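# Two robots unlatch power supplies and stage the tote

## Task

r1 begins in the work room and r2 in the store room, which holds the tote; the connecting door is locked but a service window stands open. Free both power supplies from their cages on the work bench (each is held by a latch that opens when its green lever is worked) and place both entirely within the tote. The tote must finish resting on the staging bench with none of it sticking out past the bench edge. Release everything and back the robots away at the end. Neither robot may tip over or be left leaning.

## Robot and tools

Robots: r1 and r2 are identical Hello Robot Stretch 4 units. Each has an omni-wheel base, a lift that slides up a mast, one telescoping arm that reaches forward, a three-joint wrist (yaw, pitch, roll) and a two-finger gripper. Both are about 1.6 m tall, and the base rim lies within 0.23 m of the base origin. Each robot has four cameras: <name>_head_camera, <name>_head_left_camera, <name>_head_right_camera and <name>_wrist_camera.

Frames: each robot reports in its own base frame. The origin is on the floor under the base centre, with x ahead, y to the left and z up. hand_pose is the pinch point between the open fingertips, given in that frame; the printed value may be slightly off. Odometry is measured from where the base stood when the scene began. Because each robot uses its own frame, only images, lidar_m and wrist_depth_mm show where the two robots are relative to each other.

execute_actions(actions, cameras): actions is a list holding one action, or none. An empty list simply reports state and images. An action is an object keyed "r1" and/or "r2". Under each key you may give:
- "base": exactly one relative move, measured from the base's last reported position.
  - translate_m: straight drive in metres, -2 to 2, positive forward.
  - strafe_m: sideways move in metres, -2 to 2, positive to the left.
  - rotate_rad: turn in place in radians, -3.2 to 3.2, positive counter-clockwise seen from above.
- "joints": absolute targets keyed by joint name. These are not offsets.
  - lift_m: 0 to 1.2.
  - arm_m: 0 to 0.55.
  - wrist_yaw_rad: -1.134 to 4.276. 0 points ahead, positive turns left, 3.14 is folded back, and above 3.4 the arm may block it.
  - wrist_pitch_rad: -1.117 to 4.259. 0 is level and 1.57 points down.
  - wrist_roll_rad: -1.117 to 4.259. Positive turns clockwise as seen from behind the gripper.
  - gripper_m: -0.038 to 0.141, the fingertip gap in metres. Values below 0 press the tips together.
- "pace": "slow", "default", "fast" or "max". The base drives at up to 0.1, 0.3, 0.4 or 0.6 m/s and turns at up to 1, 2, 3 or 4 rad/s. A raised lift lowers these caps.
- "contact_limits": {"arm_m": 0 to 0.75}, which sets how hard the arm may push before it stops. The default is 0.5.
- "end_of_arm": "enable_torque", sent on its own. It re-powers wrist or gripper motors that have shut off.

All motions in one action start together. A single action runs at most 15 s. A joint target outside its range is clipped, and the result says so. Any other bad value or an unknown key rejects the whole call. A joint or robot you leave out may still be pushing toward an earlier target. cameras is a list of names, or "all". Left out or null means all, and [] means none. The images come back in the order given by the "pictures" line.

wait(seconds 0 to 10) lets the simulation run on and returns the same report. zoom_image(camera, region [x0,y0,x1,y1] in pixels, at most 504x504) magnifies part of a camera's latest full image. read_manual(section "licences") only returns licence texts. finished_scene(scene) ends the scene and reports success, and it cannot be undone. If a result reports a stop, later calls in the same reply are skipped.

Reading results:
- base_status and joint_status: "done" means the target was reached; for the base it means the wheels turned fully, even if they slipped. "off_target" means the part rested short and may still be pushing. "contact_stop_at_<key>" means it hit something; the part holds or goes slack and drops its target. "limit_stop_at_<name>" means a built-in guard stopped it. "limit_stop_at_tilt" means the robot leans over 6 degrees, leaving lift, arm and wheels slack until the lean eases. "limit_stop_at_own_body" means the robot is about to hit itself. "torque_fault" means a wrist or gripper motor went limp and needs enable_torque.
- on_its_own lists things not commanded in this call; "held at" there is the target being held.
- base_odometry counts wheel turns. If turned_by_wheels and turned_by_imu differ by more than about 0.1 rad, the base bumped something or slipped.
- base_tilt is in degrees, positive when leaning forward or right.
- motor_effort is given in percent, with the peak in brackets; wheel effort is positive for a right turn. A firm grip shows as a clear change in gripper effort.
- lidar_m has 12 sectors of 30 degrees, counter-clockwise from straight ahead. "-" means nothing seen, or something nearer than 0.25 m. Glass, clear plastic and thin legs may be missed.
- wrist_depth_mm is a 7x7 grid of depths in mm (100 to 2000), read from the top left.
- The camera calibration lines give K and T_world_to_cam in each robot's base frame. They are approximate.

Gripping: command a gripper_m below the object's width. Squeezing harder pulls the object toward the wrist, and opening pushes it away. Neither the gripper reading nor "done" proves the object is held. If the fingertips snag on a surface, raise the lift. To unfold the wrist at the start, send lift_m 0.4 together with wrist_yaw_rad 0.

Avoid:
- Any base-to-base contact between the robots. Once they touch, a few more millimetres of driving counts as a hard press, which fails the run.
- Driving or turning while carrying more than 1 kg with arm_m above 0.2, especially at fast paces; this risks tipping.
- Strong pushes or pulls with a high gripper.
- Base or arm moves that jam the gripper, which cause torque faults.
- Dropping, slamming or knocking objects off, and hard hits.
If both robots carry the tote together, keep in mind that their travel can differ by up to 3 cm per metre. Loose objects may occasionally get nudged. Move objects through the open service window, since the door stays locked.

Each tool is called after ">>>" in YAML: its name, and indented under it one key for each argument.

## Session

>>> execute_actions:
  actions: []

Scene clock: 0.00 s.
r1.base_odometry: x=+0.000 y=+0.000 heading=+0.000 (m, m, rad; r1's odometry frame)
r1.turned_by_wheels: +0.000 (rad since the last result)
r1.turned_by_imu: +0.000 (rad since the last result)
r1.base_tilt: forward=-0.1 right=-0.4 (deg)
r1.lidar_m: 0.91 1.39 2.88 1.46 1.21 3.81 1.63 1.36 1.36 1.07 0.85 0.82
r1.base_status: not commanded
r1.joint_positions: lift_m=+0.140 arm_m=+0.001 wrist_yaw_rad=+3.121 wrist_pitch_rad=-0.013 wrist_roll_rad=+0.012 gripper_m=+0.057
r1.joint_status: not commanded
r1.motor_effort: lift_m=+20 arm_m=+0 wrist_yaw_rad=-3 wrist_pitch_rad=-8 wrist_roll_rad=+0 gripper_m=-3 wheel_0=+0 wheel_1=+0 wheel_2=+0 (%)
r1.hand_pose: x=-0.1148 y=+0.0934 z=+0.3221 quat_wxyz=(+0.010, +0.006, +0.006, +1.000) (m; r1's base frame)
r1.wrist_depth_mm: - 133 - - - - - / - 123 212 - - - - / 105 135 219 - - - - / 134 163 - - - - - / 1336 1537 1576 1863 1863 1863 1808 / 976 991 198 976 891 1042 1025 / 715 707 768 - 768 723 732
r2.base_odometry: x=+0.000 y=+0.000 heading=+0.000 (m, m, rad; r2's odometry frame)
r2.turned_by_wheels: +0.000 (rad since the last result)
r2.turned_by_imu: +0.000 (rad since the last result)
r2.base_tilt: forward=+0.1 right=-0.2 (deg)
r2.lidar_m: 1.43 3.09 1.48 0.87 0.78 0.81 1.05 1.19 1.17 1.43 2.87 1.28
r2.base_status: not commanded
r2.joint_positions: lift_m=+0.196 arm_m=+0.002 wrist_yaw_rad=+3.229 wrist_pitch_rad=+0.012 wrist_roll_rad=+0.012 gripper_m=+0.057
r2.joint_status: not commanded
r2.motor_effort: lift_m=+20 arm_m=+0 wrist_yaw_rad=+0 wrist_pitch_rad=-7 wrist_roll_rad=-1 gripper_m=-3 wheel_0=-1 wheel_1=+0 wheel_2=+0 (%)
r2.hand_pose: x=-0.1225 y=+0.0618 z=+0.3710 quat_wxyz=(-0.044, -0.006, +0.006, +0.999) (m; r2's base frame)
r2.wrist_depth_mm: - 137 137 1430 1078 866 707 / - - 135 1430 1078 866 707 / - 107 135 1308 1078 866 715 / - 121 141 1397 1078 878 715 / 190 1205 1397 1430 1060 878 715 / 208 1229 195 1336 199 878 707 / 207 931 991 122 946 809 723
pictures: r1_head_camera, r1_head_left_camera, r1_head_right_camera, r1_wrist_camera, r2_head_camera, r2_head_left_camera, r2_head_right_camera, r2_wrist_camera
camera_calibration (this result's frames):
r1_wrist_camera: T_world_to_cam=[[0.0539643, 0.998498, -0.0095033, -0.0919382], [0.0279278, -0.0110227, -0.999549, 0.372128], [-0.998152, 0.0536745, -0.0284807, 0.117994], [0, 0, 0, 1]] pos_world=[0.112345, 0.0895686, 0.374447]
r2_wrist_camera: T_world_to_cam=[[-0.0744482, 0.996119, -0.0469599, -0.0576946], [0.013999, -0.046042, -0.998841, 0.437519], [-0.997127, -0.0750193, -0.0105169, 0.119111], [0, 0, 0, 1]] pos_world=[0.108349, 0.0865505, 0.435556]
Images, in order (width x height): r1_head_camera 420x560, r1_head_left_camera 420x672, r1_head_right_camera 420x672, r1_wrist_camera 616x392, r2_head_camera 420x560, r2_head_left_camera 420x672, r2_head_right_camera 420x672, r2_wrist_camera 616x392.

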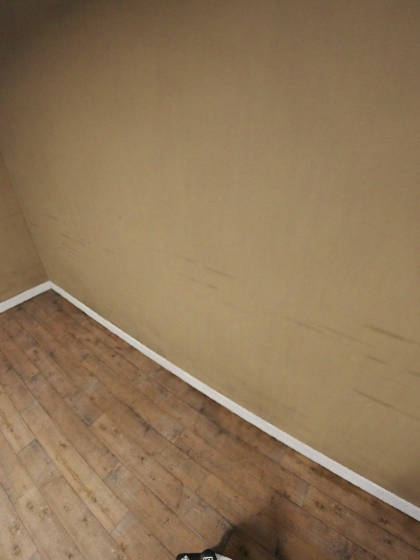

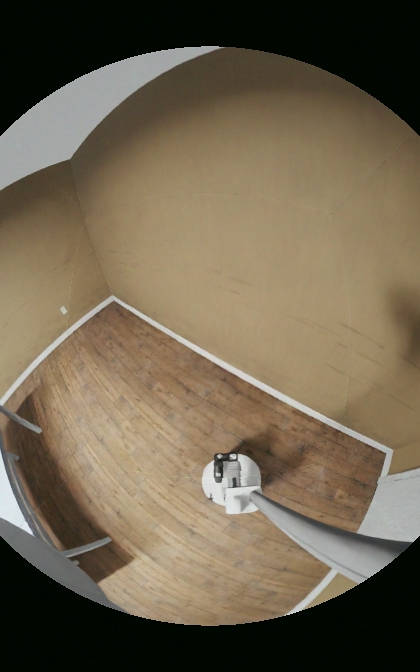

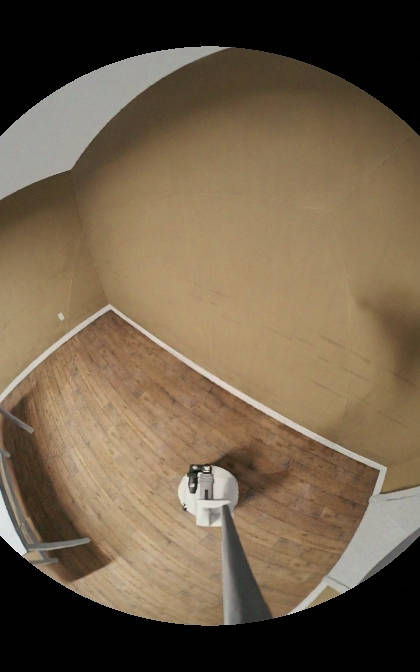

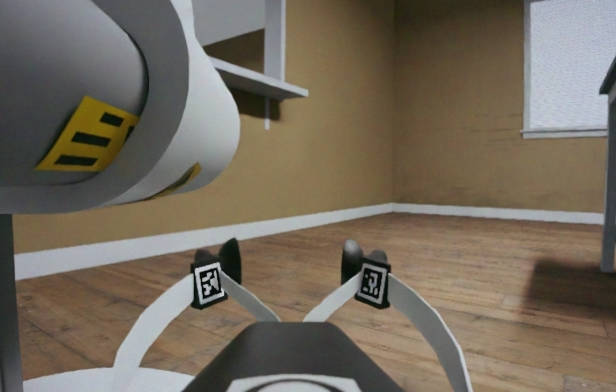

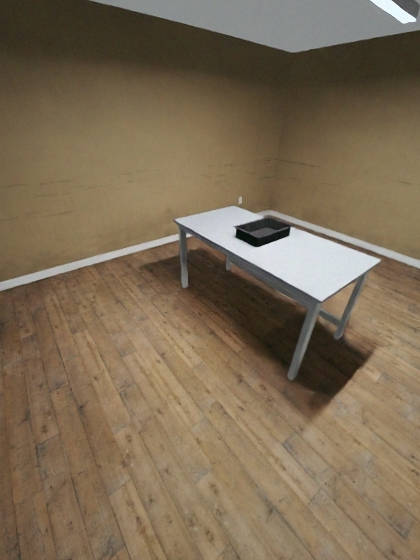

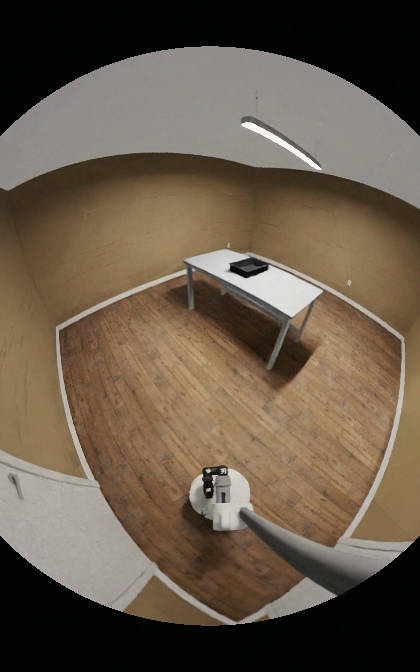

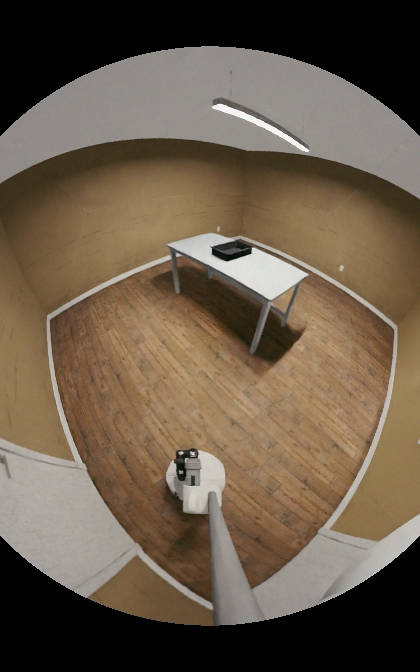

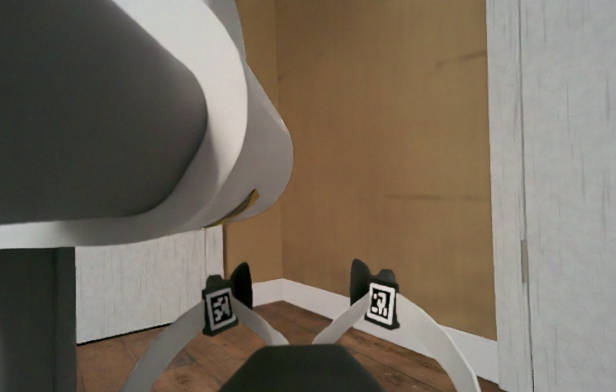

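>>> execute_actions:
  actions:
    - {"r1":{"base":{"rotate_rad":2.48},"joints":{"lift_m":0.4,"wrist_yaw_rad":0.0,"gripper_m":0.062},"pace":"fast"},"r2":{"base":{"rotate_rad":-2.46},"joints":{"lift_m":0.4,"wrist_yaw_rad":0.0},"pace":"fast"}}
  cameras: ["r1_head_camera","r2_head_camera","r2_head_left_camera"]

Scene clock: 2.70 s.
r1.base_odometry: x=+0.000 y=+0.000 heading=+2.480 (m, m, rad; r1's odometry frame)
r1.turned_by_wheels: +2.480 (rad since the last result)
r1.turned_by_imu: +2.511 (rad since the last result)
r1.base_tilt: forward=-0.1 right=-0.4 (deg)
r1.lidar_m: 1.23 1.73 1.46 1.36 1.19 0.87 0.83 0.88 1.21 2.89 1.69 1.19
r1.base_status: done
r1.joint_positions: lift_m=+0.400 arm_m=+0.001 wrist_yaw_rad=+0.000 wrist_pitch_rad=-0.013 wrist_roll_rad=+0.012 gripper_m=+0.062
r1.joint_status: all done
r1.motor_effort: lift_m=+22(24) arm_m=+0(0) wrist_yaw_rad=-2(9) wrist_pitch_rad=-8(8) wrist_roll_rad=-3(1) gripper_m=-3(2) wheel_0=-1(8) wheel_1=+0(8) wheel_2=+0(11) (%)
r1.hand_pose: x=+0.4604 y=-0.0873 z=+0.5817 quat_wxyz=(+1.000, +0.006, -0.006, +0.000) (m; r1's base frame)
r1.wrist_depth_mm: - - - - - - - / - - - - - - - / - - - - 976 991 1025 / - - - - - - - / - - - - 1661 - - / 1618 1576 1430 1576 198 1661 1618 / 1182 1160 1255 - 1229 1182 1255
r2.base_odometry: x=+0.000 y=+0.000 heading=-2.460 (m, m, rad; r2's odometry frame)
r2.turned_by_wheels: -2.460 (rad since the last result)
r2.turned_by_imu: -2.481 (rad since the last result)
r2.base_tilt: forward=+0.1 right=-0.2 (deg)
r2.lidar_m: 1.19 1.21 1.41 3.90 1.26 1.64 3.11 1.22 0.85 0.78 0.83 1.18
r2.base_status: done
r2.joint_positions: lift_m=+0.400 arm_m=+0.002 wrist_yaw_rad=+0.001 wrist_pitch_rad=+0.012 wrist_roll_rad=+0.012 gripper_m=+0.057
r2.joint_status: all done
r2.motor_effort: lift_m=+22(24) arm_m=+0(0) wrist_yaw_rad=-1(9) wrist_pitch_rad=-7(7) wrist_roll_rad=-1(4) gripper_m=-2(2) wheel_0=+2(11) wheel_1=+0(11) wheel_2=+1(12) (%)
r2.hand_pose: x=+0.4611 y=-0.0873 z=+0.5744 quat_wxyz=(+1.000, +0.006, +0.006, +0.000) (m; r2's base frame)
r2.wrist_depth_mm: 991 976 960 991 991 1008 1008 / 976 976 991 976 991 1025 1025 / 976 991 976 976 976 1025 1025 / 991 976 976 976 976 991 1008 / 976 976 976 976 991 1025 1025 / 960 976 194 976 198 1008 1025 / 976 976 960 122 976 1008 991
pictures: r1_head_camera, r2_head_camera, r2_head_left_camera
Images, in order (width x height): r1_head_camera 420x560, r2_head_camera 420x560, r2_head_left_camera 420x672.

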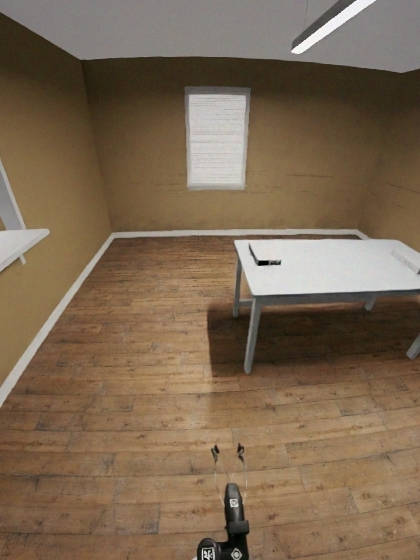

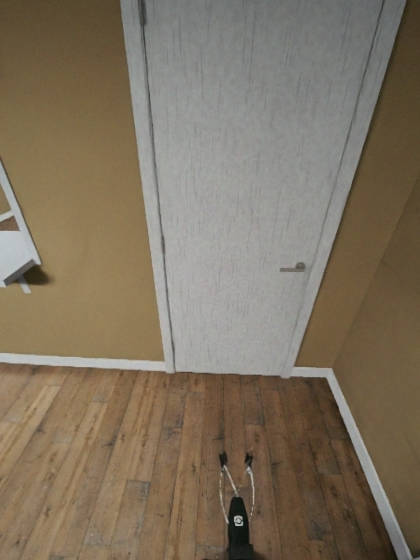

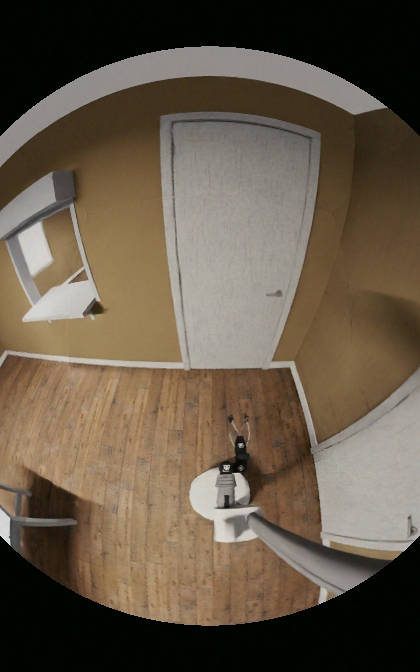

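>>> execute_actions:
  actions:
    - {"r1":{"base":{"translate_m":0.74},"joints":{"lift_m":0.78,"wrist_pitch_rad":0.35,"wrist_roll_rad":0.33},"pace":"max"},"r2":{"base":{"strafe_m":0.9},"pace":"max"}}
  cameras: []

>>> execute_actions:
  actions:
    - {"r1":{"base":{"strafe_m":-0.42},"joints":{"arm_m":0.17},"pace":"fast"},"r2":{"base":{"strafe_m":0.4},"joints":{"lift_m":1.04,"wrist_pitch_rad":0.9,"gripper_m":0.12},"pace":"fast"}}
  cameras: ["r1_head_camera","r1_wrist_camera","r2_head_camera"]

Scene clock: 6.13 s.
r1.base_odometry: x=-0.584 y=+0.455 heading=+2.480 (m, m, rad; r1's odometry frame)
r1.turned_by_wheels: +0.000 (rad since the last result)
r1.turned_by_imu: +0.002 (rad since the last result)
r1.base_tilt: forward=-0.1 right=-0.4 (deg)
r1.lidar_m: 1.18 2.04 1.24 1.22 1.44 1.65 1.57 1.63 2.27 1.70 0.60 0.52
r1.base_status: done
r1.joint_positions: lift_m=+0.780 arm_m=+0.001 wrist_yaw_rad=+0.000 wrist_pitch_rad=+0.352 wrist_roll_rad=+0.330 gripper_m=+0.062
r1.joint_status: all done
r1.motor_effort: lift_m=+21(24) arm_m=+0(0) wrist_yaw_rad=-2(2) wrist_pitch_rad=-6(9) wrist_roll_rad=+0(5) gripper_m=-1(3) wheel_0=+0(7) wheel_1=+0(4) wheel_2=+0(12) (%)
r1.hand_pose: x=+0.4427 y=-0.0874 z=+0.8586 quat_wxyz=(+0.971, +0.162, +0.173, -0.029) (m; r1's base frame)
r1.wrist_depth_mm: - - - - - - - / - - - - - 634 554 / - - - - 715 530 477 / - - - - 1808 433 366 / - - 1863 1756 1118 1255 320 / 1921 1708 1336 1366 199 1182 723 / 1499 1397 1366 - 1118 1008 676
r2.base_odometry: x=+0.567 y=-0.699 heading=-2.460 (m, m, rad; r2's odometry frame)
r2.turned_by_wheels: +0.000 (rad since the last result)
r2.turned_by_imu: +0.002 (rad since the last result)
r2.base_tilt: forward=+0.1 right=-0.2 (deg)
r2.lidar_m: 0.98 1.01 1.39 3.00 0.73 0.57 1.05 2.50 1.77 1.69 1.71 1.23
r2.base_status: done
r2.joint_positions: lift_m=+0.400 arm_m=+0.002 wrist_yaw_rad=+0.000 wrist_pitch_rad=+0.012 wrist_roll_rad=+0.012 gripper_m=+0.057
r2.joint_status: not commanded
r2.motor_effort: lift_m=+21(22) arm_m=+0(1) wrist_yaw_rad=-1(1) wrist_pitch_rad=-6(7) wrist_roll_rad=-2(0) gripper_m=-3(3) wheel_0=+1(15) wheel_1=-3(14) wheel_2=+0(2) (%)
r2.hand_pose: x=+0.4611 y=-0.0873 z=+0.5746 quat_wxyz=(+1.000, +0.006, +0.006, +0.000) (m; r2's base frame)
r2.wrist_depth_mm: - - - 991 991 991 991 / 820 820 991 991 1008 991 991 / 976 976 991 991 991 976 991 / 960 976 991 991 1008 991 976 / 976 991 976 991 991 991 991 / 960 976 195 991 199 991 991 / 976 976 976 122 991 976 991
pictures: none
No camera images: the call's "cameras" was empty. Leave "cameras" out to get every camera's image.

Scene clock: 8.83 s.
r1.base_odometry: x=-0.326 y=+0.786 heading=+2.480 (m, m, rad; r1's odometry frame)
r1.turned_by_wheels: +0.000 (rad since the last result)
r1.turned_by_imu: +0.001 (rad since the last result)
r1.base_tilt: forward=-0.1 right=-0.4 (deg)
r1.lidar_m: 0.41 0.42 1.70 1.64 1.87 1.66 1.56 1.65 2.25 2.46 0.59 0.41
r1.base_status: done
r1.joint_positions: lift_m=+0.780 arm_m=+0.168 wrist_yaw_rad=+0.000 wrist_pitch_rad=+0.352 wrist_roll_rad=+0.330 gripper_m=+0.062
r1.joint_status: all done
r1.motor_effort: lift_m=+21(21) arm_m=+9(11) wrist_yaw_rad=-2(3) wrist_pitch_rad=-6(6) wrist_roll_rad=+1(0) gripper_m=-2(2) wheel_0=+0(8) wheel_1=+1(7) wheel_2=+0(0) (%)
r1.hand_pose: x=+0.6102 y=-0.0874 z=+0.8586 quat_wxyz=(+0.971, +0.162, +0.173, -0.029) (m; r1's base frame)
r1.wrist_depth_mm: - - - - - - - / - - - - - 768 647 / - - - 715 615 525 473 / - - 496 430 452 402 364 / - - 389 379 343 325 298 / 1921 413 320 310 198 268 254 / 1576 315 306 - 251 229 220
r2.base_odometry: x=+0.819 y=-1.009 heading=-2.460 (m, m, rad; r2's odometry frame)
r2.turned_by_wheels: +0.000 (rad since the last result)
r2.turned_by_imu: +0.001 (rad since the last result)
r2.base_tilt: forward=+0.1 right=-0.2 (deg)
r2.lidar_m: 0.96 1.02 1.72 2.60 0.74 0.52 0.48 3.09 2.20 2.09 1.71 1.02
r2.base_status: done
r2.joint_positions: lift_m=+1.040 arm_m=+0.002 wrist_yaw_rad=+0.000 wrist_pitch_rad=+0.901 wrist_roll_rad=+0.012 gripper_m=+0.120
r2.joint_status: all done
r2.motor_effort: lift_m=+22(25) arm_m=-1(1) wrist_yaw_rad=+0(1) wrist_pitch_rad=-4(4) wrist_roll_rad=-2(1) gripper_m=+0(1) wheel_0=+1(14) wheel_1=-1(12) wheel_2=+0(1) (%)
r2.hand_pose: x=+0.3516 y=-0.0874 z=+0.9918 quat_wxyz=(+0.900, +0.005, +0.436, -0.003) (m; r2's base frame)
r2.wrist_depth_mm: 946 976 976 976 991 1008 991 / 1098 1078 1118 1118 1118 1118 1160 / 1255 1255 1255 1281 1308 1308 1308 / 1464 1464 1499 1499 1499 1499 1499 / 1397 1397 1366 1397 1397 1430 1397 / 1255 1229 1205 1281 216 1255 1255 / 1138 1138 1138 119 1138 1138 1138
pictures: r1_head_camera, r1_wrist_camera, r2_head_camera
camera_calibration (this result's frames):
r1_wrist_camera: T_world_to_cam=[[-0.142163, -0.946406, -0.29001, 0.245043], [-0.364326, 0.322447, -0.873667, 1.04655], [0.920356, -0.0185451, -0.390641, 0.00059381], [0, 0, 0, 1]] pos_world=[0.415577, -0.105538, 0.985637]
Images, in order (width x height): r1_head_camera 420x560, r1_wrist_camera 616x392, r2_head_camera 420x560.

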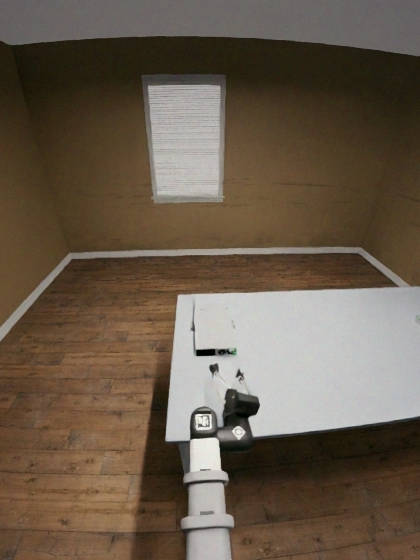

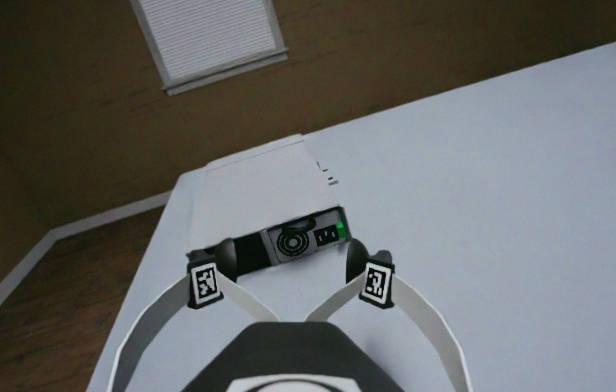

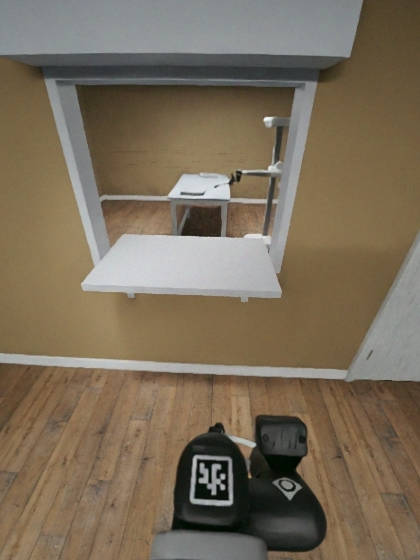

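>>> execute_actions:
  actions:
    - {"r1":{"base":{"strafe_m":-0.012},"joints":{"arm_m":0.235,"lift_m":0.724}},"r2":{"base":{"translate_m":0.15},"pace":"fast"}}
  cameras: ["r1_wrist_camera"]

Scene clock: 10.70 s.
r1.base_odometry: x=-0.318 y=+0.795 heading=+2.480 (m, m, rad; r1's odometry frame)
r1.turned_by_wheels: +0.000 (rad since the last result)
r1.turned_by_imu: +0.000 (rad since the last result)
r1.base_tilt: forward=+0.0 right=-0.3 (deg)
r1.lidar_m: 0.39 0.44 1.68 1.65 1.87 1.65 1.57 1.64 2.25 2.45 0.62 0.41
r1.base_status: done
r1.joint_positions: lift_m=+0.724 arm_m=+0.233 wrist_yaw_rad=+0.000 wrist_pitch_rad=+0.352 wrist_roll_rad=+0.330 gripper_m=+0.062
r1.joint_status: all done
r1.motor_effort: lift_m=+17(19) arm_m=+9(8) wrist_yaw_rad=-3(1) wrist_pitch_rad=-6(6) wrist_roll_rad=+0(1) gripper_m=-1(2) wheel_0=+0(7) wheel_1=+0(6) wheel_2=+0(1) (%)
r1.hand_pose: x=+0.6751 y=-0.0874 z=+0.8030 quat_wxyz=(+0.971, +0.162, +0.173, -0.029) (m; r1's base frame)
r1.wrist_depth_mm: - - - - - - - / - - - - - 574 500 / - - 517 484 459 389 351 / - - 327 300 340 298 272 / - 359 296 297 256 241 225 / 1708 290 239 231 199 201 189 / 258 234 227 - 188 171 -
r2.base_odometry: x=+0.703 y=-1.104 heading=-2.459 (m, m, rad; r2's odometry frame)
r2.turned_by_wheels: +0.000 (rad since the last result)
r2.turned_by_imu: +0.001 (rad since the last result)
r2.base_tilt: forward=+0.1 right=-0.3 (deg)
r2.lidar_m: 0.82 0.84 1.49 2.62 2.72 0.66 0.63 3.04 2.18 2.10 1.51 0.86
r2.base_status: done
r2.joint_positions: lift_m=+1.040 arm_m=+0.002 wrist_yaw_rad=+0.000 wrist_pitch_rad=+0.901 wrist_roll_rad=+0.012 gripper_m=+0.120
r2.joint_status: not commanded
r2.motor_effort: lift_m=+22(22) arm_m=-1(1) wrist_yaw_rad=+0(0) wrist_pitch_rad=-4(4) wrist_roll_rad=+0(4) gripper_m=-1(0) wheel_0=+4(8) wheel_1=+1(6) wheel_2=+0(11) (%)
r2.hand_pose: x=+0.3516 y=-0.0874 z=+0.9918 quat_wxyz=(+0.900, +0.005, +0.436, -0.003) (m; r2's base frame)
r2.wrist_depth_mm: 609 615 615 627 634 854 854 / 917 931 931 946 946 960 976 / 1042 1060 1098 1098 1098 1098 1118 / 1229 1255 1255 1308 1308 1308 1336 / 1366 1397 1366 1366 1366 1430 1397 / 1255 1205 1205 1281 216 1229 1255 / 1138 1118 1138 119 1160 1138 1160
pictures: r1_wrist_camera
camera_calibration (this result's frames):
r1_wrist_camera: T_world_to_cam=[[-0.141979, -0.946434, -0.290009, 0.238064], [-0.364395, 0.322375, -0.873665, 1.02163], [0.920358, -0.0183642, -0.390647, -0.0809243], [0, 0, 0, 1]] pos_world=[0.480557, -0.105523, 0.92999]
Images, in order (width x height): r1_wrist_camera 616x392.

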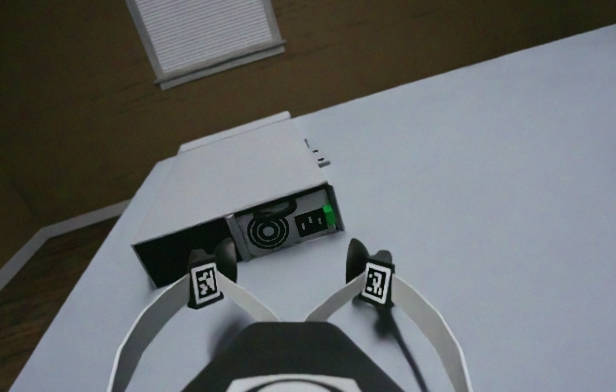

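>>> execute_actions:
  actions:
    - {"r1":{"joints":{"arm_m":0.274}},"r2":{"base":{"translate_m":0.08},"pace":"fast"}}
  cameras: ["r1_wrist_camera"]

>>> zoom_image:
  camera: "r1_wrist_camera"
  region: [160, 190, 440, 330]

Scene clock: 12.13 s.
r1.base_odometry: x=-0.318 y=+0.795 heading=+2.480 (m, m, rad; r1's odometry frame)
r1.turned_by_wheels: +0.000 (rad since the last result)
r1.turned_by_imu: +0.000 (rad since the last result)
r1.base_tilt: forward=+0.0 right=-0.4 (deg)
r1.lidar_m: 0.40 0.43 1.67 1.62 1.89 1.66 1.56 1.64 2.27 2.46 0.60 0.43
r1.base_status: not commanded
r1.joint_positions: lift_m=+0.724 arm_m=+0.272 wrist_yaw_rad=+0.000 wrist_pitch_rad=+0.352 wrist_roll_rad=+0.330 gripper_m=+0.062
r1.joint_status: all done
r1.motor_effort: lift_m=+17(17) arm_m=+9(10) wrist_yaw_rad=-2(2) wrist_pitch_rad=-6(6) wrist_roll_rad=-1(1) gripper_m=-3(3) wheel_0=+0(0) wheel_1=+0(0) wheel_2=-1(0) (%)
r1.hand_pose: x=+0.7142 y=-0.0874 z=+0.8030 quat_wxyz=(+0.971, +0.162, +0.173, -0.029) (m; r1's base frame)
r1.wrist_depth_mm: - - - - - - - / - - - - - 569 500 / - - 508 484 462 389 351 / - - 325 290 338 298 271 / - 317 259 266 255 241 224 / 1708 279 240 230 199 201 189 / 259 236 227 - 186 170 -
r2.base_odometry: x=+0.641 y=-1.154 heading=-2.459 (m, m, rad; r2's odometry frame)
r2.turned_by_wheels: +0.000 (rad since the last result)
r2.turned_by_imu: +0.001 (rad since the last result)
r2.base_tilt: forward=+0.1 right=-0.1 (deg)
r2.lidar_m: 0.74 0.79 1.39 2.60 2.70 0.73 0.72 3.09 2.19 2.09 1.36 0.77
r2.base_status: done
r2.joint_positions: lift_m=+1.040 arm_m=+0.002 wrist_yaw_rad=+0.000 wrist_pitch_rad=+0.901 wrist_roll_rad=+0.012 gripper_m=+0.120
r2.joint_status: not commanded
r2.motor_effort: lift_m=+23(23) arm_m=+0(0) wrist_yaw_rad=+0(0) wrist_pitch_rad=-4(5) wrist_roll_rad=-1(1) gripper_m=-1(1) wheel_0=+4(10) wheel_1=+2(7) wheel_2=+0(13) (%)
r2.hand_pose: x=+0.3516 y=-0.0874 z=+0.9918 quat_wxyz=(+0.900, +0.005, +0.436, -0.003) (m; r2's base frame)
r2.wrist_depth_mm: 609 609 615 615 627 759 778 / 574 574 842 842 854 866 866 / 946 960 976 976 991 1008 1008 / 1118 1138 1160 1160 1182 1205 1182 / 1336 1336 1336 1336 1336 1366 1336 / 1255 1205 1229 1255 215 1229 1229 / 1138 1118 1118 119 1138 1138 1138
pictures: r1_wrist_camera
camera_calibration (this result's frames):
r1_wrist_camera: T_world_to_cam=[[-0.142035, -0.946425, -0.290009, 0.243629], [-0.364376, 0.322397, -0.873665, 1.03584], [0.920356, -0.0184187, -0.390647, -0.116835], [0, 0, 0, 1]] pos_world=[0.519569, -0.105527, 0.92999]
Images, in order (width x height): r1_wrist_camera 616x392.

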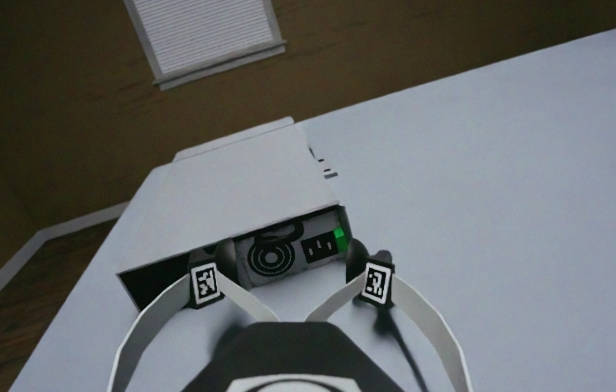

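Region (160, 190, 440, 330) of r1_wrist_camera's 616x392 image, scaled by 1.800.

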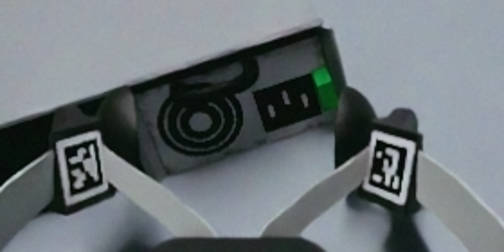

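>>> execute_actions:
  actions:
    - {"r1":{"base":{"strafe_m":-0.015},"joints":{"wrist_yaw_rad":0.04,"arm_m":0.278},"pace":"slow"}}
  cameras: ["r1_wrist_camera"]

>>> zoom_image:
  camera: "r1_wrist_camera"
  region: [160, 190, 440, 330]

Scene clock: 13.27 s.
r1.base_odometry: x=-0.309 y=+0.807 heading=+2.480 (m, m, rad; r1's odometry frame)
r1.turned_by_wheels: +0.000 (rad since the last result)
r1.turned_by_imu: +0.000 (rad since the last result)
r1.base_tilt: forward=+0.0 right=-0.4 (deg)
r1.lidar_m: 0.39 0.45 1.71 1.66 1.83 1.62 1.55 1.65 2.24 2.43 0.59 0.42
r1.base_status: done
r1.joint_positions: lift_m=+0.724 arm_m=+0.276 wrist_yaw_rad=+0.040 wrist_pitch_rad=+0.352 wrist_roll_rad=+0.330 gripper_m=+0.062
r1.joint_status: all done
r1.motor_effort: lift_m=+17(17) arm_m=+9(9) wrist_yaw_rad=-3(0) wrist_pitch_rad=-7(6) wrist_roll_rad=+0(2) gripper_m=-3(2) wheel_0=+0(6) wheel_1=-2(4) wheel_2=+0(1) (%)
r1.hand_pose: x=+0.7214 y=-0.0766 z=+0.8030 quat_wxyz=(+0.972, +0.158, +0.176, -0.009) (m; r1's base frame)
r1.wrist_depth_mm: - - - - - - - / - - - - - 574 496 / - - 504 469 459 392 349 / - - 325 296 338 298 272 / - 304 254 257 254 238 224 / 1756 278 239 231 199 200 187 / 258 234 228 - 187 170 -
r2.base_odometry: x=+0.641 y=-1.154 heading=-2.459 (m, m, rad; r2's odometry frame)
r2.turned_by_wheels: +0.000 (rad since the last result)
r2.turned_by_imu: +0.000 (rad since the last result)
r2.base_tilt: forward=+0.1 right=-0.2 (deg)
r2.lidar_m: 0.69 0.75 1.38 2.61 2.69 0.76 0.72 3.07 2.19 2.10 1.34 0.76
r2.base_status: not commanded
r2.joint_positions: lift_m=+1.040 arm_m=+0.002 wrist_yaw_rad=+0.000 wrist_pitch_rad=+0.901 wrist_roll_rad=+0.012 gripper_m=+0.120
r2.joint_status: not commanded
r2.motor_effort: lift_m=+23(23) arm_m=+0(0) wrist_yaw_rad=-1(0) wrist_pitch_rad=-4(3) wrist_roll_rad=-1(2) gripper_m=+0(0) wheel_0=+4(4) wheel_1=+2(2) wheel_2=-1(1) (%)
r2.hand_pose: x=+0.3516 y=-0.0874 z=+0.9918 quat_wxyz=(+0.900, +0.005, +0.436, -0.003) (m; r2's base frame)
r2.wrist_depth_mm: 609 603 609 603 634 759 768 / 564 574 831 842 854 866 866 / 946 960 960 976 991 1008 1008 / 1118 1138 1138 1138 1182 1205 1205 / 1336 1366 1308 1336 1366 1336 1366 / 1281 1229 1205 1281 215 1229 1255 / 1160 1118 1138 119 1138 1118 1138
pictures: r1_wrist_camera
camera_calibration (this result's frames):
r1_wrist_camera: T_world_to_cam=[[-0.104384, -0.951313, -0.290011, 0.227353], [-0.376877, 0.307693, -0.873664, 1.04288], [0.920363, 0.0181019, -0.390647, -0.120489], [0, 0, 0, 1]] pos_world=[0.527663, -0.102421, 0.92999]
Images, in order (width x height): r1_wrist_camera 616x392.

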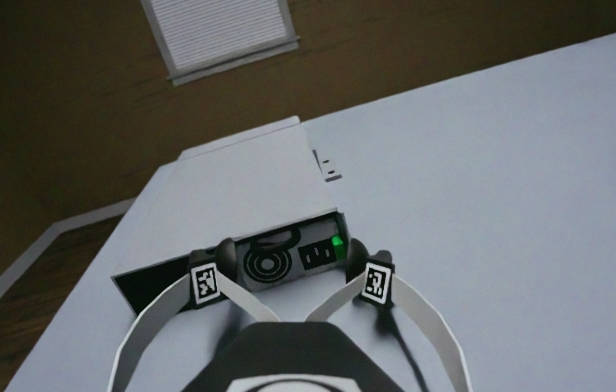

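Region (160, 190, 440, 330) of r1_wrist_camera's 616x392 image, scaled by 1.800.

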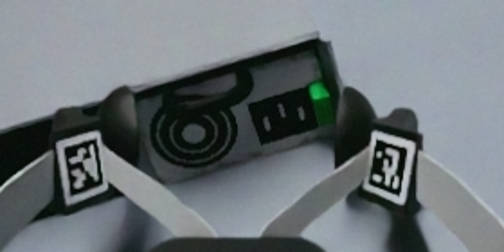

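>>> execute_actions:
  actions:
    - {"r1":{"joints":{"gripper_m":0.04,"arm_m":0.285},"pace":"slow"},"r2":{"base":{"translate_m":0.08},"pace":"fast"}}
  cameras: []

>>> execute_actions:
  actions:
    - {"r1":{"base":{"strafe_m":0.007},"joints":{"gripper_m":0.034,"lift_m":0.721,"arm_m":0.287},"pace":"slow"}}
  cameras: []

>>> execute_actions:
  actions:
    - {"r1":{"joints":{"arm_m":0.294},"pace":"slow"}}
  cameras: ["r1_wrist_camera"]

>>> zoom_image:
  camera: "r1_wrist_camera"
  region: [160, 190, 440, 330]

Scene clock: 14.87 s.
r1.base_odometry: x=-0.309 y=+0.807 heading=+2.480 (m, m, rad; r1's odometry frame)
r1.turned_by_wheels: +0.000 (rad since the last result)
r1.turned_by_imu: +0.000 (rad since the last result)
r1.base_tilt: forward=+0.0 right=-0.3 (deg)
r1.lidar_m: 0.41 0.44 1.70 1.65 1.88 1.60 1.56 1.64 2.26 2.43 0.59 0.42
r1.base_status: not commanded
r1.joint_positions: lift_m=+0.724 arm_m=+0.283 wrist_yaw_rad=+0.037 wrist_pitch_rad=+0.354 wrist_roll_rad=+0.330 gripper_m=+0.040
r1.joint_status: all done
r1.motor_effort: lift_m=+17(17) arm_m=+9(9) wrist_yaw_rad=+6(7) wrist_pitch_rad=-11(11) wrist_roll_rad=+0(1) gripper_m=-7(6) wheel_0=-1(0) wheel_1=-1(2) wheel_2=-1(1) (%)
r1.hand_pose: x=+0.7280 y=-0.0772 z=+0.8024 quat_wxyz=(+0.971, +0.158, +0.177, -0.011) (m; r1's base frame)
r1.wrist_depth_mm: - - - - - - - / - - - - - 569 492 / - - 496 466 455 387 343 / - - 322 293 334 294 270 / - 298 251 246 260 237 221 / 1708 272 236 229 198 199 186 / 255 229 224 - 186 169 -
r2.base_odometry: x=+0.579 y=-1.205 heading=-2.458 (m, m, rad; r2's odometry frame)
r2.turned_by_wheels: +0.000 (rad since the last result)
r2.turned_by_imu: +0.001 (rad since the last result)
r2.base_tilt: forward=+0.2 right=-0.3 (deg)
r2.lidar_m: 0.65 0.70 1.29 2.60 2.73 0.85 0.80 3.06 2.21 2.10 1.28 0.70
r2.base_status: done
r2.joint_positions: lift_m=+1.040 arm_m=+0.002 wrist_yaw_rad=+0.000 wrist_pitch_rad=+0.901 wrist_roll_rad=+0.012 gripper_m=+0.120
r2.joint_status: not commanded
r2.motor_effort: lift_m=+23(23) arm_m=+0(0) wrist_yaw_rad=+0(0) wrist_pitch_rad=-4(4) wrist_roll_rad=-1(3) gripper_m=+1(1) wheel_0=+5(9) wheel_1=+2(6) wheel_2=-2(14) (%)
r2.hand_pose: x=+0.3516 y=-0.0874 z=+0.9918 quat_wxyz=(+0.900, +0.005, +0.436, -0.003) (m; r2's base frame)
r2.wrist_depth_mm: 609 609 603 609 634 676 683 / 504 508 517 521 525 778 788 / 842 854 866 878 891 891 917 / 1008 1025 1025 1042 1060 1078 1078 / 1205 1229 1255 1281 1255 1308 1308 / 1255 1205 1205 1255 215 1255 1255 / 1138 1118 1138 119 1138 1118 1138
pictures: none
No camera images: the call's "cameras" was empty. Leave "cameras" out to get every camera's image.

Scene clock: 15.63 s.
r1.base_odometry: x=-0.314 y=+0.802 heading=+2.479 (m, m, rad; r1's odometry frame)
r1.turned_by_wheels: -0.001 (rad since the last result)
r1.turned_by_imu: +0.000 (rad since the last result)
r1.base_tilt: forward=-0.1 right=-0.3 (deg)
r1.lidar_m: 0.41 0.43 1.71 1.64 1.87 1.62 1.58 1.65 2.28 2.44 0.61 0.42
r1.base_status: done
r1.joint_positions: lift_m=+0.721 arm_m=+0.285 wrist_yaw_rad=+0.036 wrist_pitch_rad=+0.353 wrist_roll_rad=+0.330 gripper_m=+0.034
r1.joint_status: all done
r1.motor_effort: lift_m=+16(17) arm_m=+9(13) wrist_yaw_rad=+10(11) wrist_pitch_rad=-8(12) wrist_roll_rad=+0(0) gripper_m=-8(6) wheel_0=-5(4) wheel_1=-1(5) wheel_2=-2(1) (%)
r1.hand_pose: x=+0.7299 y=-0.0777 z=+0.7998 quat_wxyz=(+0.971, +0.159, +0.176, -0.011) (m; r1's base frame)
r1.wrist_depth_mm: - - - - - - - / - - - - - 564 488 / - - 496 466 449 382 343 / - - 319 283 332 291 268 / - 291 242 246 257 236 219 / 1708 271 193 227 195 196 187 / 254 226 224 - 183 167 -
r2.base_odometry: x=+0.579 y=-1.205 heading=-2.458 (m, m, rad; r2's odometry frame)
r2.turned_by_wheels: +0.000 (rad since the last result)
r2.turned_by_imu: +0.000 (rad since the last result)
r2.base_tilt: forward=+0.1 right=-0.2 (deg)
r2.lidar_m: 0.64 0.69 1.27 2.61 2.72 0.84 0.79 3.08 2.20 2.10 1.26 0.69
r2.base_status: not commanded
r2.joint_positions: lift_m=+1.040 arm_m=+0.002 wrist_yaw_rad=+0.000 wrist_pitch_rad=+0.901 wrist_roll_rad=+0.012 gripper_m=+0.120
r2.joint_status: not commanded
r2.motor_effort: lift_m=+23(22) arm_m=+0(0) wrist_yaw_rad=+0(0) wrist_pitch_rad=-3(4) wrist_roll_rad=-2(4) gripper_m=-1(0) wheel_0=+5(5) wheel_1=+2(2) wheel_2=-2(2) (%)
r2.hand_pose: x=+0.3516 y=-0.0874 z=+0.9918 quat_wxyz=(+0.900, +0.005, +0.436, -0.003) (m; r2's base frame)
r2.wrist_depth_mm: 609 609 609 609 627 676 676 / 508 508 512 521 517 778 778 / 842 854 866 878 891 891 904 / 991 1008 1025 1025 1060 1078 1078 / 1229 1255 1255 1281 1255 1308 1308 / 1281 1205 1205 1255 216 1229 1255 / 1138 1118 1138 119 1138 1118 1160
pictures: none
No camera images: the call's "cameras" was empty. Leave "cameras" out to get every camera's image.

Scene clock: 16.43 s.
r1.base_odometry: x=-0.313 y=+0.802 heading=+2.479 (m, m, rad; r1's odometry frame)
r1.turned_by_wheels: +0.000 (rad since the last result)
r1.turned_by_imu: +0.000 (rad since the last result)
r1.base_tilt: forward=-0.1 right=-0.4 (deg)
r1.lidar_m: 0.41 0.42 1.71 1.64 1.88 1.63 1.56 1.64 2.24 2.45 0.61 0.42
r1.base_status: not commanded
r1.joint_positions: lift_m=+0.721 arm_m=+0.292 wrist_yaw_rad=+0.034 wrist_pitch_rad=+0.355 wrist_roll_rad=+0.330 gripper_m=+0.034
r1.joint_status: all done
r1.on_its_own: wrist_yaw_rad is at rest, and its effort (+17) is outside its rest range (-13 to +13)
r1.motor_effort: lift_m=+17(16) arm_m=+14(11) wrist_yaw_rad=+17(17) wrist_pitch_rad=-18(16) wrist_roll_rad=+1(2) gripper_m=-5(6) wheel_0=-2(4) wheel_1=+0(1) wheel_2=-5(5) (%)
r1.hand_pose: x=+0.7357 y=-0.0782 z=+0.7991 quat_wxyz=(+0.971, +0.159, +0.177, -0.013) (m; r1's base frame)
r1.wrist_depth_mm: - - - - - - - / - - - - - 549 477 / - - 484 455 445 379 340 / - - 312 281 325 290 266 / - 290 242 240 253 234 217 / 1708 264 197 224 195 195 185 / 251 224 223 - 183 166 -
r2.base_odometry: x=+0.579 y=-1.205 heading=-2.458 (m, m, rad; r2's odometry frame)
r2.turned_by_wheels: +0.000 (rad since the last result)
r2.turned_by_imu: +0.000 (rad since the last result)
r2.base_tilt: forward=+0.2 right=-0.2 (deg)
r2.lidar_m: 0.65 0.69 1.30 2.59 2.74 0.83 0.79 3.06 2.22 2.11 1.27 0.71
r2.base_status: not commanded
r2.joint_positions: lift_m=+1.040 arm_m=+0.002 wrist_yaw_rad=+0.000 wrist_pitch_rad=+0.901 wrist_roll_rad=+0.012 gripper_m=+0.120
r2.joint_status: not commanded
r2.motor_effort: lift_m=+22(23) arm_m=-1(1) wrist_yaw_rad=+0(0) wrist_pitch_rad=-4(3) wrist_roll_rad=-2(2) gripper_m=-2(1) wheel_0=+5(5) wheel_1=+2(3) wheel_2=-2(2) (%)
r2.hand_pose: x=+0.3516 y=-0.0874 z=+0.9918 quat_wxyz=(+0.900, +0.005, +0.436, -0.003) (m; r2's base frame)
r2.wrist_depth_mm: 609 603 609 609 634 676 683 / 508 508 508 521 525 768 778 / 842 854 878 878 878 891 904 / 991 1008 1042 1025 1042 1060 1078 / 1205 1229 1229 1308 1281 1308 1308 / 1255 1205 1205 1281 216 1255 1255 / 1138 1098 1138 119 1118 1118 1138
pictures: r1_wrist_camera
camera_calibration (this result's frames):
r1_wrist_camera: T_world_to_cam=[[-0.111113, -0.950656, -0.289666, 0.230884], [-0.378013, 0.309991, -0.87236, 1.04537], [0.919108, 0.0125674, -0.393804, -0.13212], [0, 0, 0, 1]] pos_world=[0.542251, -0.102904, 0.926789]
Images, in order (width x height): r1_wrist_camera 616x392.

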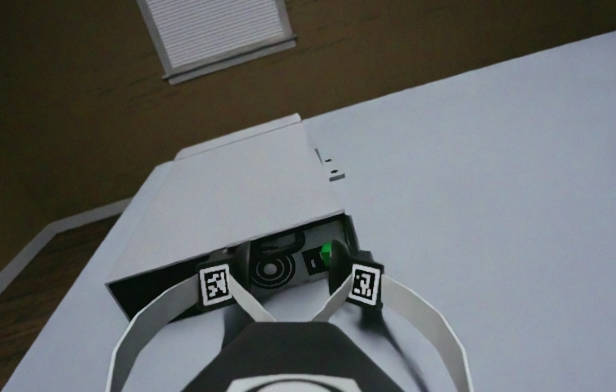

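Region (160, 190, 440, 330) of r1_wrist_camera's 616x392 image, scaled by 1.800.

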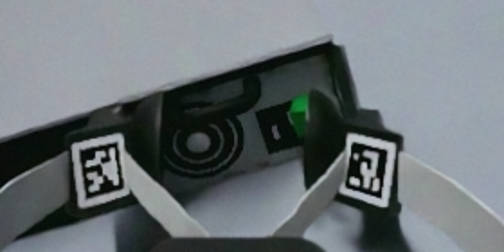

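>>> execute_actions:
  actions:
    - {"r1":{"joints":{"gripper_m":0.0,"arm_m":0.30,"lift_m":0.719},"pace":"slow"},"r2":{"base":{"translate_m":0.12},"pace":"fast"}}
  cameras: []

>>> execute_actions:
  actions:
    - {"r1":{"joints":{"gripper_m":-0.038,"arm_m":0.308,"lift_m":0.716},"pace":"slow"}}
  cameras: []

>>> execute_actions:
  actions:
    - {"r1":{"joints":{"arm_m":0.297},"pace":"slow"}}
  cameras: []

>>> execute_actions:
  actions:
    - {"r1":{"joints":{"arm_m":0.292},"pace":"slow"}}
  cameras: ["r1_wrist_camera"]

>>> zoom_image:
  camera: "r1_wrist_camera"
  region: [160, 190, 440, 330]

Scene clock: 18.27 s.
r1.base_odometry: x=-0.313 y=+0.802 heading=+2.479 (m, m, rad; r1's odometry frame)
r1.turned_by_wheels: +0.000 (rad since the last result)
r1.turned_by_imu: +0.000 (rad since the last result)
r1.base_tilt: forward=-0.1 right=-0.3 (deg)
r1.lidar_m: 0.41 0.46 1.70 1.66 1.87 1.63 1.57 1.63 2.25 2.42 0.63 0.42
r1.base_status: not commanded
r1.joint_positions: lift_m=+0.719 arm_m=+0.298 wrist_yaw_rad=+0.035 wrist_pitch_rad=+0.357 wrist_roll_rad=+0.330 gripper_m=+0.001
r1.joint_status: all done
r1.motor_effort: lift_m=+17(15) arm_m=+12(18) wrist_yaw_rad=+13(22) wrist_pitch_rad=-21(22) wrist_roll_rad=+2(0) gripper_m=-22(25) wheel_0=+1(2) wheel_1=+2(2) wheel_2=-6(8) (%)
r1.hand_pose: x=+0.7420 y=-0.0778 z=+0.7967 quat_wxyz=(+0.971, +0.158, +0.178, -0.012) (m; r1's base frame)
r1.wrist_depth_mm: - - - - - - - / - - - - - 539 462 / - - 466 442 436 375 332 / - - 303 265 322 285 263 / - 272 234 232 246 229 214 / 991 232 213 226 189 190 182 / 246 224 217 - 180 164 -
r2.base_odometry: x=+0.486 y=-1.281 heading=-2.458 (m, m, rad; r2's odometry frame)
r2.turned_by_wheels: +0.000 (rad since the last result)
r2.turned_by_imu: +0.001 (rad since the last result)
r2.base_tilt: forward=+0.1 right=-0.3 (deg)
r2.lidar_m: 0.52 0.57 0.79 2.62 2.71 0.98 0.93 3.04 2.18 2.11 1.09 0.58
r2.base_status: done
r2.joint_positions: lift_m=+1.040 arm_m=+0.002 wrist_yaw_rad=+0.000 wrist_pitch_rad=+0.901 wrist_roll_rad=+0.012 gripper_m=+0.120
r2.joint_status: not commanded
r2.motor_effort: lift_m=+23(23) arm_m=-1(0) wrist_yaw_rad=+0(0) wrist_pitch_rad=-4(3) wrist_roll_rad=-1(1) gripper_m=-1(0) wheel_0=+3(10) wheel_1=+1(6) wheel_2=-3(10) (%)
r2.hand_pose: x=+0.3516 y=-0.0874 z=+0.9918 quat_wxyz=(+0.900, +0.005, +0.436, -0.003) (m; r2's base frame)
r2.wrist_depth_mm: 609 609 609 609 591 554 564 / 504 504 504 508 508 627 634 / 433 430 436 439 445 707 741 / 809 820 842 854 842 878 891 / 991 1008 1042 1060 1008 1078 1118 / 1205 1182 1182 1229 215 1229 1255 / 1160 1098 1138 119 1118 1118 1138
pictures: none
No camera images: the call's "cameras" was empty. Leave "cameras" out to get every camera's image.

Scene clock: 19.70 s.
r1.base_odometry: x=-0.313 y=+0.802 heading=+2.479 (m, m, rad; r1's odometry frame)
r1.turned_by_wheels: +0.000 (rad since the last result)
r1.turned_by_imu: +0.000 (rad since the last result)
r1.base_tilt: forward=+0.0 right=-0.3 (deg)
r1.lidar_m: 0.41 0.41 1.69 1.65 1.88 1.65 1.55 1.62 2.28 2.43 0.61 0.42
r1.base_status: not commanded
r1.joint_positions: lift_m=+0.716 arm_m=+0.306 wrist_yaw_rad=+0.036 wrist_pitch_rad=+0.357 wrist_roll_rad=+0.329 gripper_m=-0.037
r1.joint_status: all done
r1.motor_effort: lift_m=+17(17) arm_m=+11(22) wrist_yaw_rad=+12(24) wrist_pitch_rad=-23(25) wrist_roll_rad=+0(2) gripper_m=-30(29) wheel_0=+1(1) wheel_1=+2(2) wheel_2=-6(9) (%)
r1.hand_pose: x=+0.7501 y=-0.0777 z=+0.7935 quat_wxyz=(+0.971, +0.158, +0.178, -0.012) (m; r1's base frame)
r1.wrist_depth_mm: - - - - - - - / - - - - - 521 455 / - - 445 421 424 362 327 / - 564 293 255 314 277 256 / - 253 221 223 241 224 208 / 324 171 192 220 181 177 178 / 238 222 211 - 176 161 -
r2.base_odometry: x=+0.486 y=-1.281 heading=-2.458 (m, m, rad; r2's odometry frame)
r2.turned_by_wheels: +0.000 (rad since the last result)
r2.turned_by_imu: +0.000 (rad since the last result)
r2.base_tilt: forward=+0.2 right=-0.2 (deg)
r2.lidar_m: 0.53 0.56 0.78 2.61 2.71 0.96 0.93 3.03 2.19 2.09 1.10 0.56
r2.base_status: not commanded
r2.joint_positions: lift_m=+1.040 arm_m=+0.002 wrist_yaw_rad=+0.000 wrist_pitch_rad=+0.901 wrist_roll_rad=+0.012 gripper_m=+0.120
r2.joint_status: not commanded
r2.motor_effort: lift_m=+23(23) arm_m=-1(0) wrist_yaw_rad=+0(0) wrist_pitch_rad=-4(3) wrist_roll_rad=-3(3) gripper_m=-2(1) wheel_0=+3(3) wheel_1=+1(1) wheel_2=-3(3) (%)
r2.hand_pose: x=+0.3516 y=-0.0874 z=+0.9918 quat_wxyz=(+0.900, +0.005, +0.436, -0.003) (m; r2's base frame)
r2.wrist_depth_mm: 609 609 615 609 591 554 559 / 504 508 508 508 508 621 634 / 433 433 433 439 442 715 741 / 820 820 842 854 866 878 878 / 1008 1008 1042 1042 1008 1078 1098 / 1205 1182 1205 1229 215 1205 1255 / 1138 1118 1138 119 1118 1138 1118
pictures: none
No camera images: the call's "cameras" was empty. Leave "cameras" out to get every camera's image.

Scene clock: 20.63 s.
r1.base_odometry: x=-0.314 y=+0.802 heading=+2.480 (m, m, rad; r1's odometry frame)
r1.turned_by_wheels: +0.001 (rad since the last result)
r1.turned_by_imu: +0.001 (rad since the last result)
r1.base_tilt: forward=-0.1 right=-0.4 (deg)
r1.lidar_m: 0.40 0.43 1.69 1.66 1.89 1.64 1.56 1.63 2.23 2.43 0.63 0.44
r1.base_status: not commanded
r1.joint_positions: lift_m=+0.716 arm_m=+0.299 wrist_yaw_rad=+0.045 wrist_pitch_rad=+0.353 wrist_roll_rad=+0.331 gripper_m=-0.037
r1.joint_status: all done
r1.on_its_own: wrist_yaw_rad is at rest, and its effort (-15) is outside its rest range (-13 to +13)
r1.motor_effort: lift_m=+18(18) arm_m=-10(10) wrist_yaw_rad=-15(17) wrist_pitch_rad=-8(23) wrist_roll_rad=-3(0) gripper_m=-28(33) wheel_0=+3(2) wheel_1=+1(2) wheel_2=+4(6) (%)
r1.hand_pose: x=+0.7441 y=-0.0751 z=+0.7948 quat_wxyz=(+0.971, +0.158, +0.177, -0.007) (m; r1's base frame)
r1.wrist_depth_mm: - - - - - - - / - - - - - 539 459 / - - 462 407 433 373 329 / - - 300 256 317 281 257 / - 278 227 228 241 226 211 / 1708 162 181 218 182 185 180 / 245 217 215 - 178 161 -
r2.base_odometry: x=+0.486 y=-1.281 heading=-2.458 (m, m, rad; r2's odometry frame)
r2.turned_by_wheels: +0.000 (rad since the last result)
r2.turned_by_imu: +0.000 (rad since the last result)
r2.base_tilt: forward=+0.1 right=-0.2 (deg)
r2.lidar_m: 0.53 0.55 0.76 2.60 2.70 0.96 0.92 3.04 2.22 2.07 1.12 0.55
r2.base_status: not commanded
r2.joint_positions: lift_m=+1.040 arm_m=+0.002 wrist_yaw_rad=+0.000 wrist_pitch_rad=+0.901 wrist_roll_rad=+0.012 gripper_m=+0.120
r2.joint_status: not commanded
r2.motor_effort: lift_m=+23(23) arm_m=+0(0) wrist_yaw_rad=-1(0) wrist_pitch_rad=-4(4) wrist_roll_rad=+0(3) gripper_m=-1(1) wheel_0=+3(3) wheel_1=+1(1) wheel_2=-3(3) (%)
r2.hand_pose: x=+0.3516 y=-0.0874 z=+0.9918 quat_wxyz=(+0.900, +0.005, +0.436, -0.003) (m; r2's base frame)
r2.wrist_depth_mm: 609 609 609 609 591 549 554 / 504 508 504 504 508 627 634 / 433 433 433 439 442 715 741 / 809 820 831 854 866 866 891 / 991 1008 1042 1042 1025 1060 1098 / 1205 1160 1182 1205 216 1229 1255 / 1138 1118 1118 119 1118 1118 1138
pictures: none
No camera images: the call's "cameras" was empty. Leave "cameras" out to get every camera's image.

Scene clock: 21.37 s.
r1.base_odometry: x=-0.314 y=+0.802 heading=+2.481 (m, m, rad; r1's odometry frame)
r1.turned_by_wheels: +0.001 (rad since the last result)
r1.turned_by_imu: +0.001 (rad since the last result)
r1.base_tilt: forward=-0.1 right=-0.3 (deg)
r1.lidar_m: 0.39 0.44 1.70 1.65 1.85 1.64 1.56 1.61 2.25 2.45 0.61 0.42
r1.base_status: not commanded
r1.joint_positions: lift_m=+0.716 arm_m=+0.293 wrist_yaw_rad=+0.051 wrist_pitch_rad=+0.358 wrist_roll_rad=+0.329 gripper_m=-0.037
r1.joint_status: all done
r1.on_its_own: wrist_yaw_rad is at rest, and its effort (-34) is outside its rest range (-13 to +13); wrist_pitch_rad is at rest, and its effort (-24) is outside its rest range (-23 to +23)
r1.motor_effort: lift_m=+19(19) arm_m=-7(15) wrist_yaw_rad=-34(34) wrist_pitch_rad=-24(28) wrist_roll_rad=+0(2) gripper_m=-19(30) wheel_0=+11(11) wheel_1=+4(5) wheel_2=+4(5) (%)
r1.hand_pose: x=+0.7384 y=-0.0735 z=+0.7931 quat_wxyz=(+0.971, +0.157, +0.180, -0.004) (m; r1's base frame)
r1.wrist_depth_mm: - - - - - - - / - - - - - 517 445 / - - 442 373 418 355 319 / - - 291 248 300 274 252 / - 306 235 228 239 222 207 / 1708 248 181 198 178 186 176 / 241 214 211 - 173 157 -
r2.base_odometry: x=+0.486 y=-1.281 heading=-2.458 (m, m, rad; r2's odometry frame)
r2.turned_by_wheels: +0.000 (rad since the last result)
r2.turned_by_imu: +0.000 (rad since the last result)
r2.base_tilt: forward=+0.2 right=-0.2 (deg)
r2.lidar_m: 0.52 0.56 0.78 2.61 2.71 0.98 0.90 3.06 2.20 2.11 1.13 0.58
r2.base_status: not commanded
r2.joint_positions: lift_m=+1.040 arm_m=+0.002 wrist_yaw_rad=+0.000 wrist_pitch_rad=+0.901 wrist_roll_rad=+0.012 gripper_m=+0.120
r2.joint_status: not commanded
r2.motor_effort: lift_m=+23(23) arm_m=+0(0) wrist_yaw_rad=+0(0) wrist_pitch_rad=-4(5) wrist_roll_rad=-1(3) gripper_m=-1(2) wheel_0=+2(3) wheel_1=+1(1) wheel_2=-2(3) (%)
r2.hand_pose: x=+0.3516 y=-0.0874 z=+0.9918 quat_wxyz=(+0.900, +0.005, +0.436, -0.003) (m; r2's base frame)
r2.wrist_depth_mm: 609 609 609 609 585 554 559 / 508 508 504 508 508 627 640 / 433 430 436 439 442 707 741 / 809 820 831 842 854 878 891 / 1008 1008 1025 1042 1025 1078 1098 / 1205 1160 1182 1255 215 1229 1255 / 1138 1118 1138 119 1138 1118 1138
pictures: r1_wrist_camera
camera_calibration (this result's frames):
r1_wrist_camera: T_world_to_cam=[[-0.0952639, -0.952604, -0.288912, 0.221519], [-0.385826, 0.302879, -0.871437, 1.04422], [0.91764, 0.0284534, -0.396393, -0.132734], [0, 0, 0, 1]] pos_world=[0.545794, -0.101478, 0.921361]
Images, in order (width x height): r1_wrist_camera 616x392.

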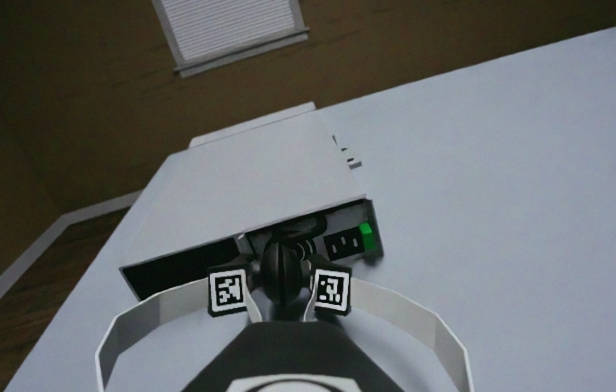

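Region (160, 190, 440, 330) of r1_wrist_camera's 616x392 image, scaled by 1.800.

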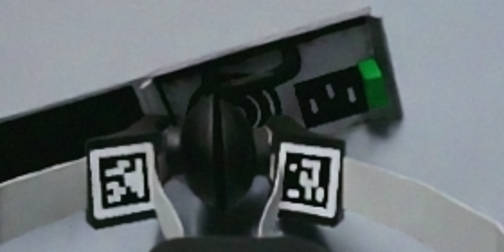

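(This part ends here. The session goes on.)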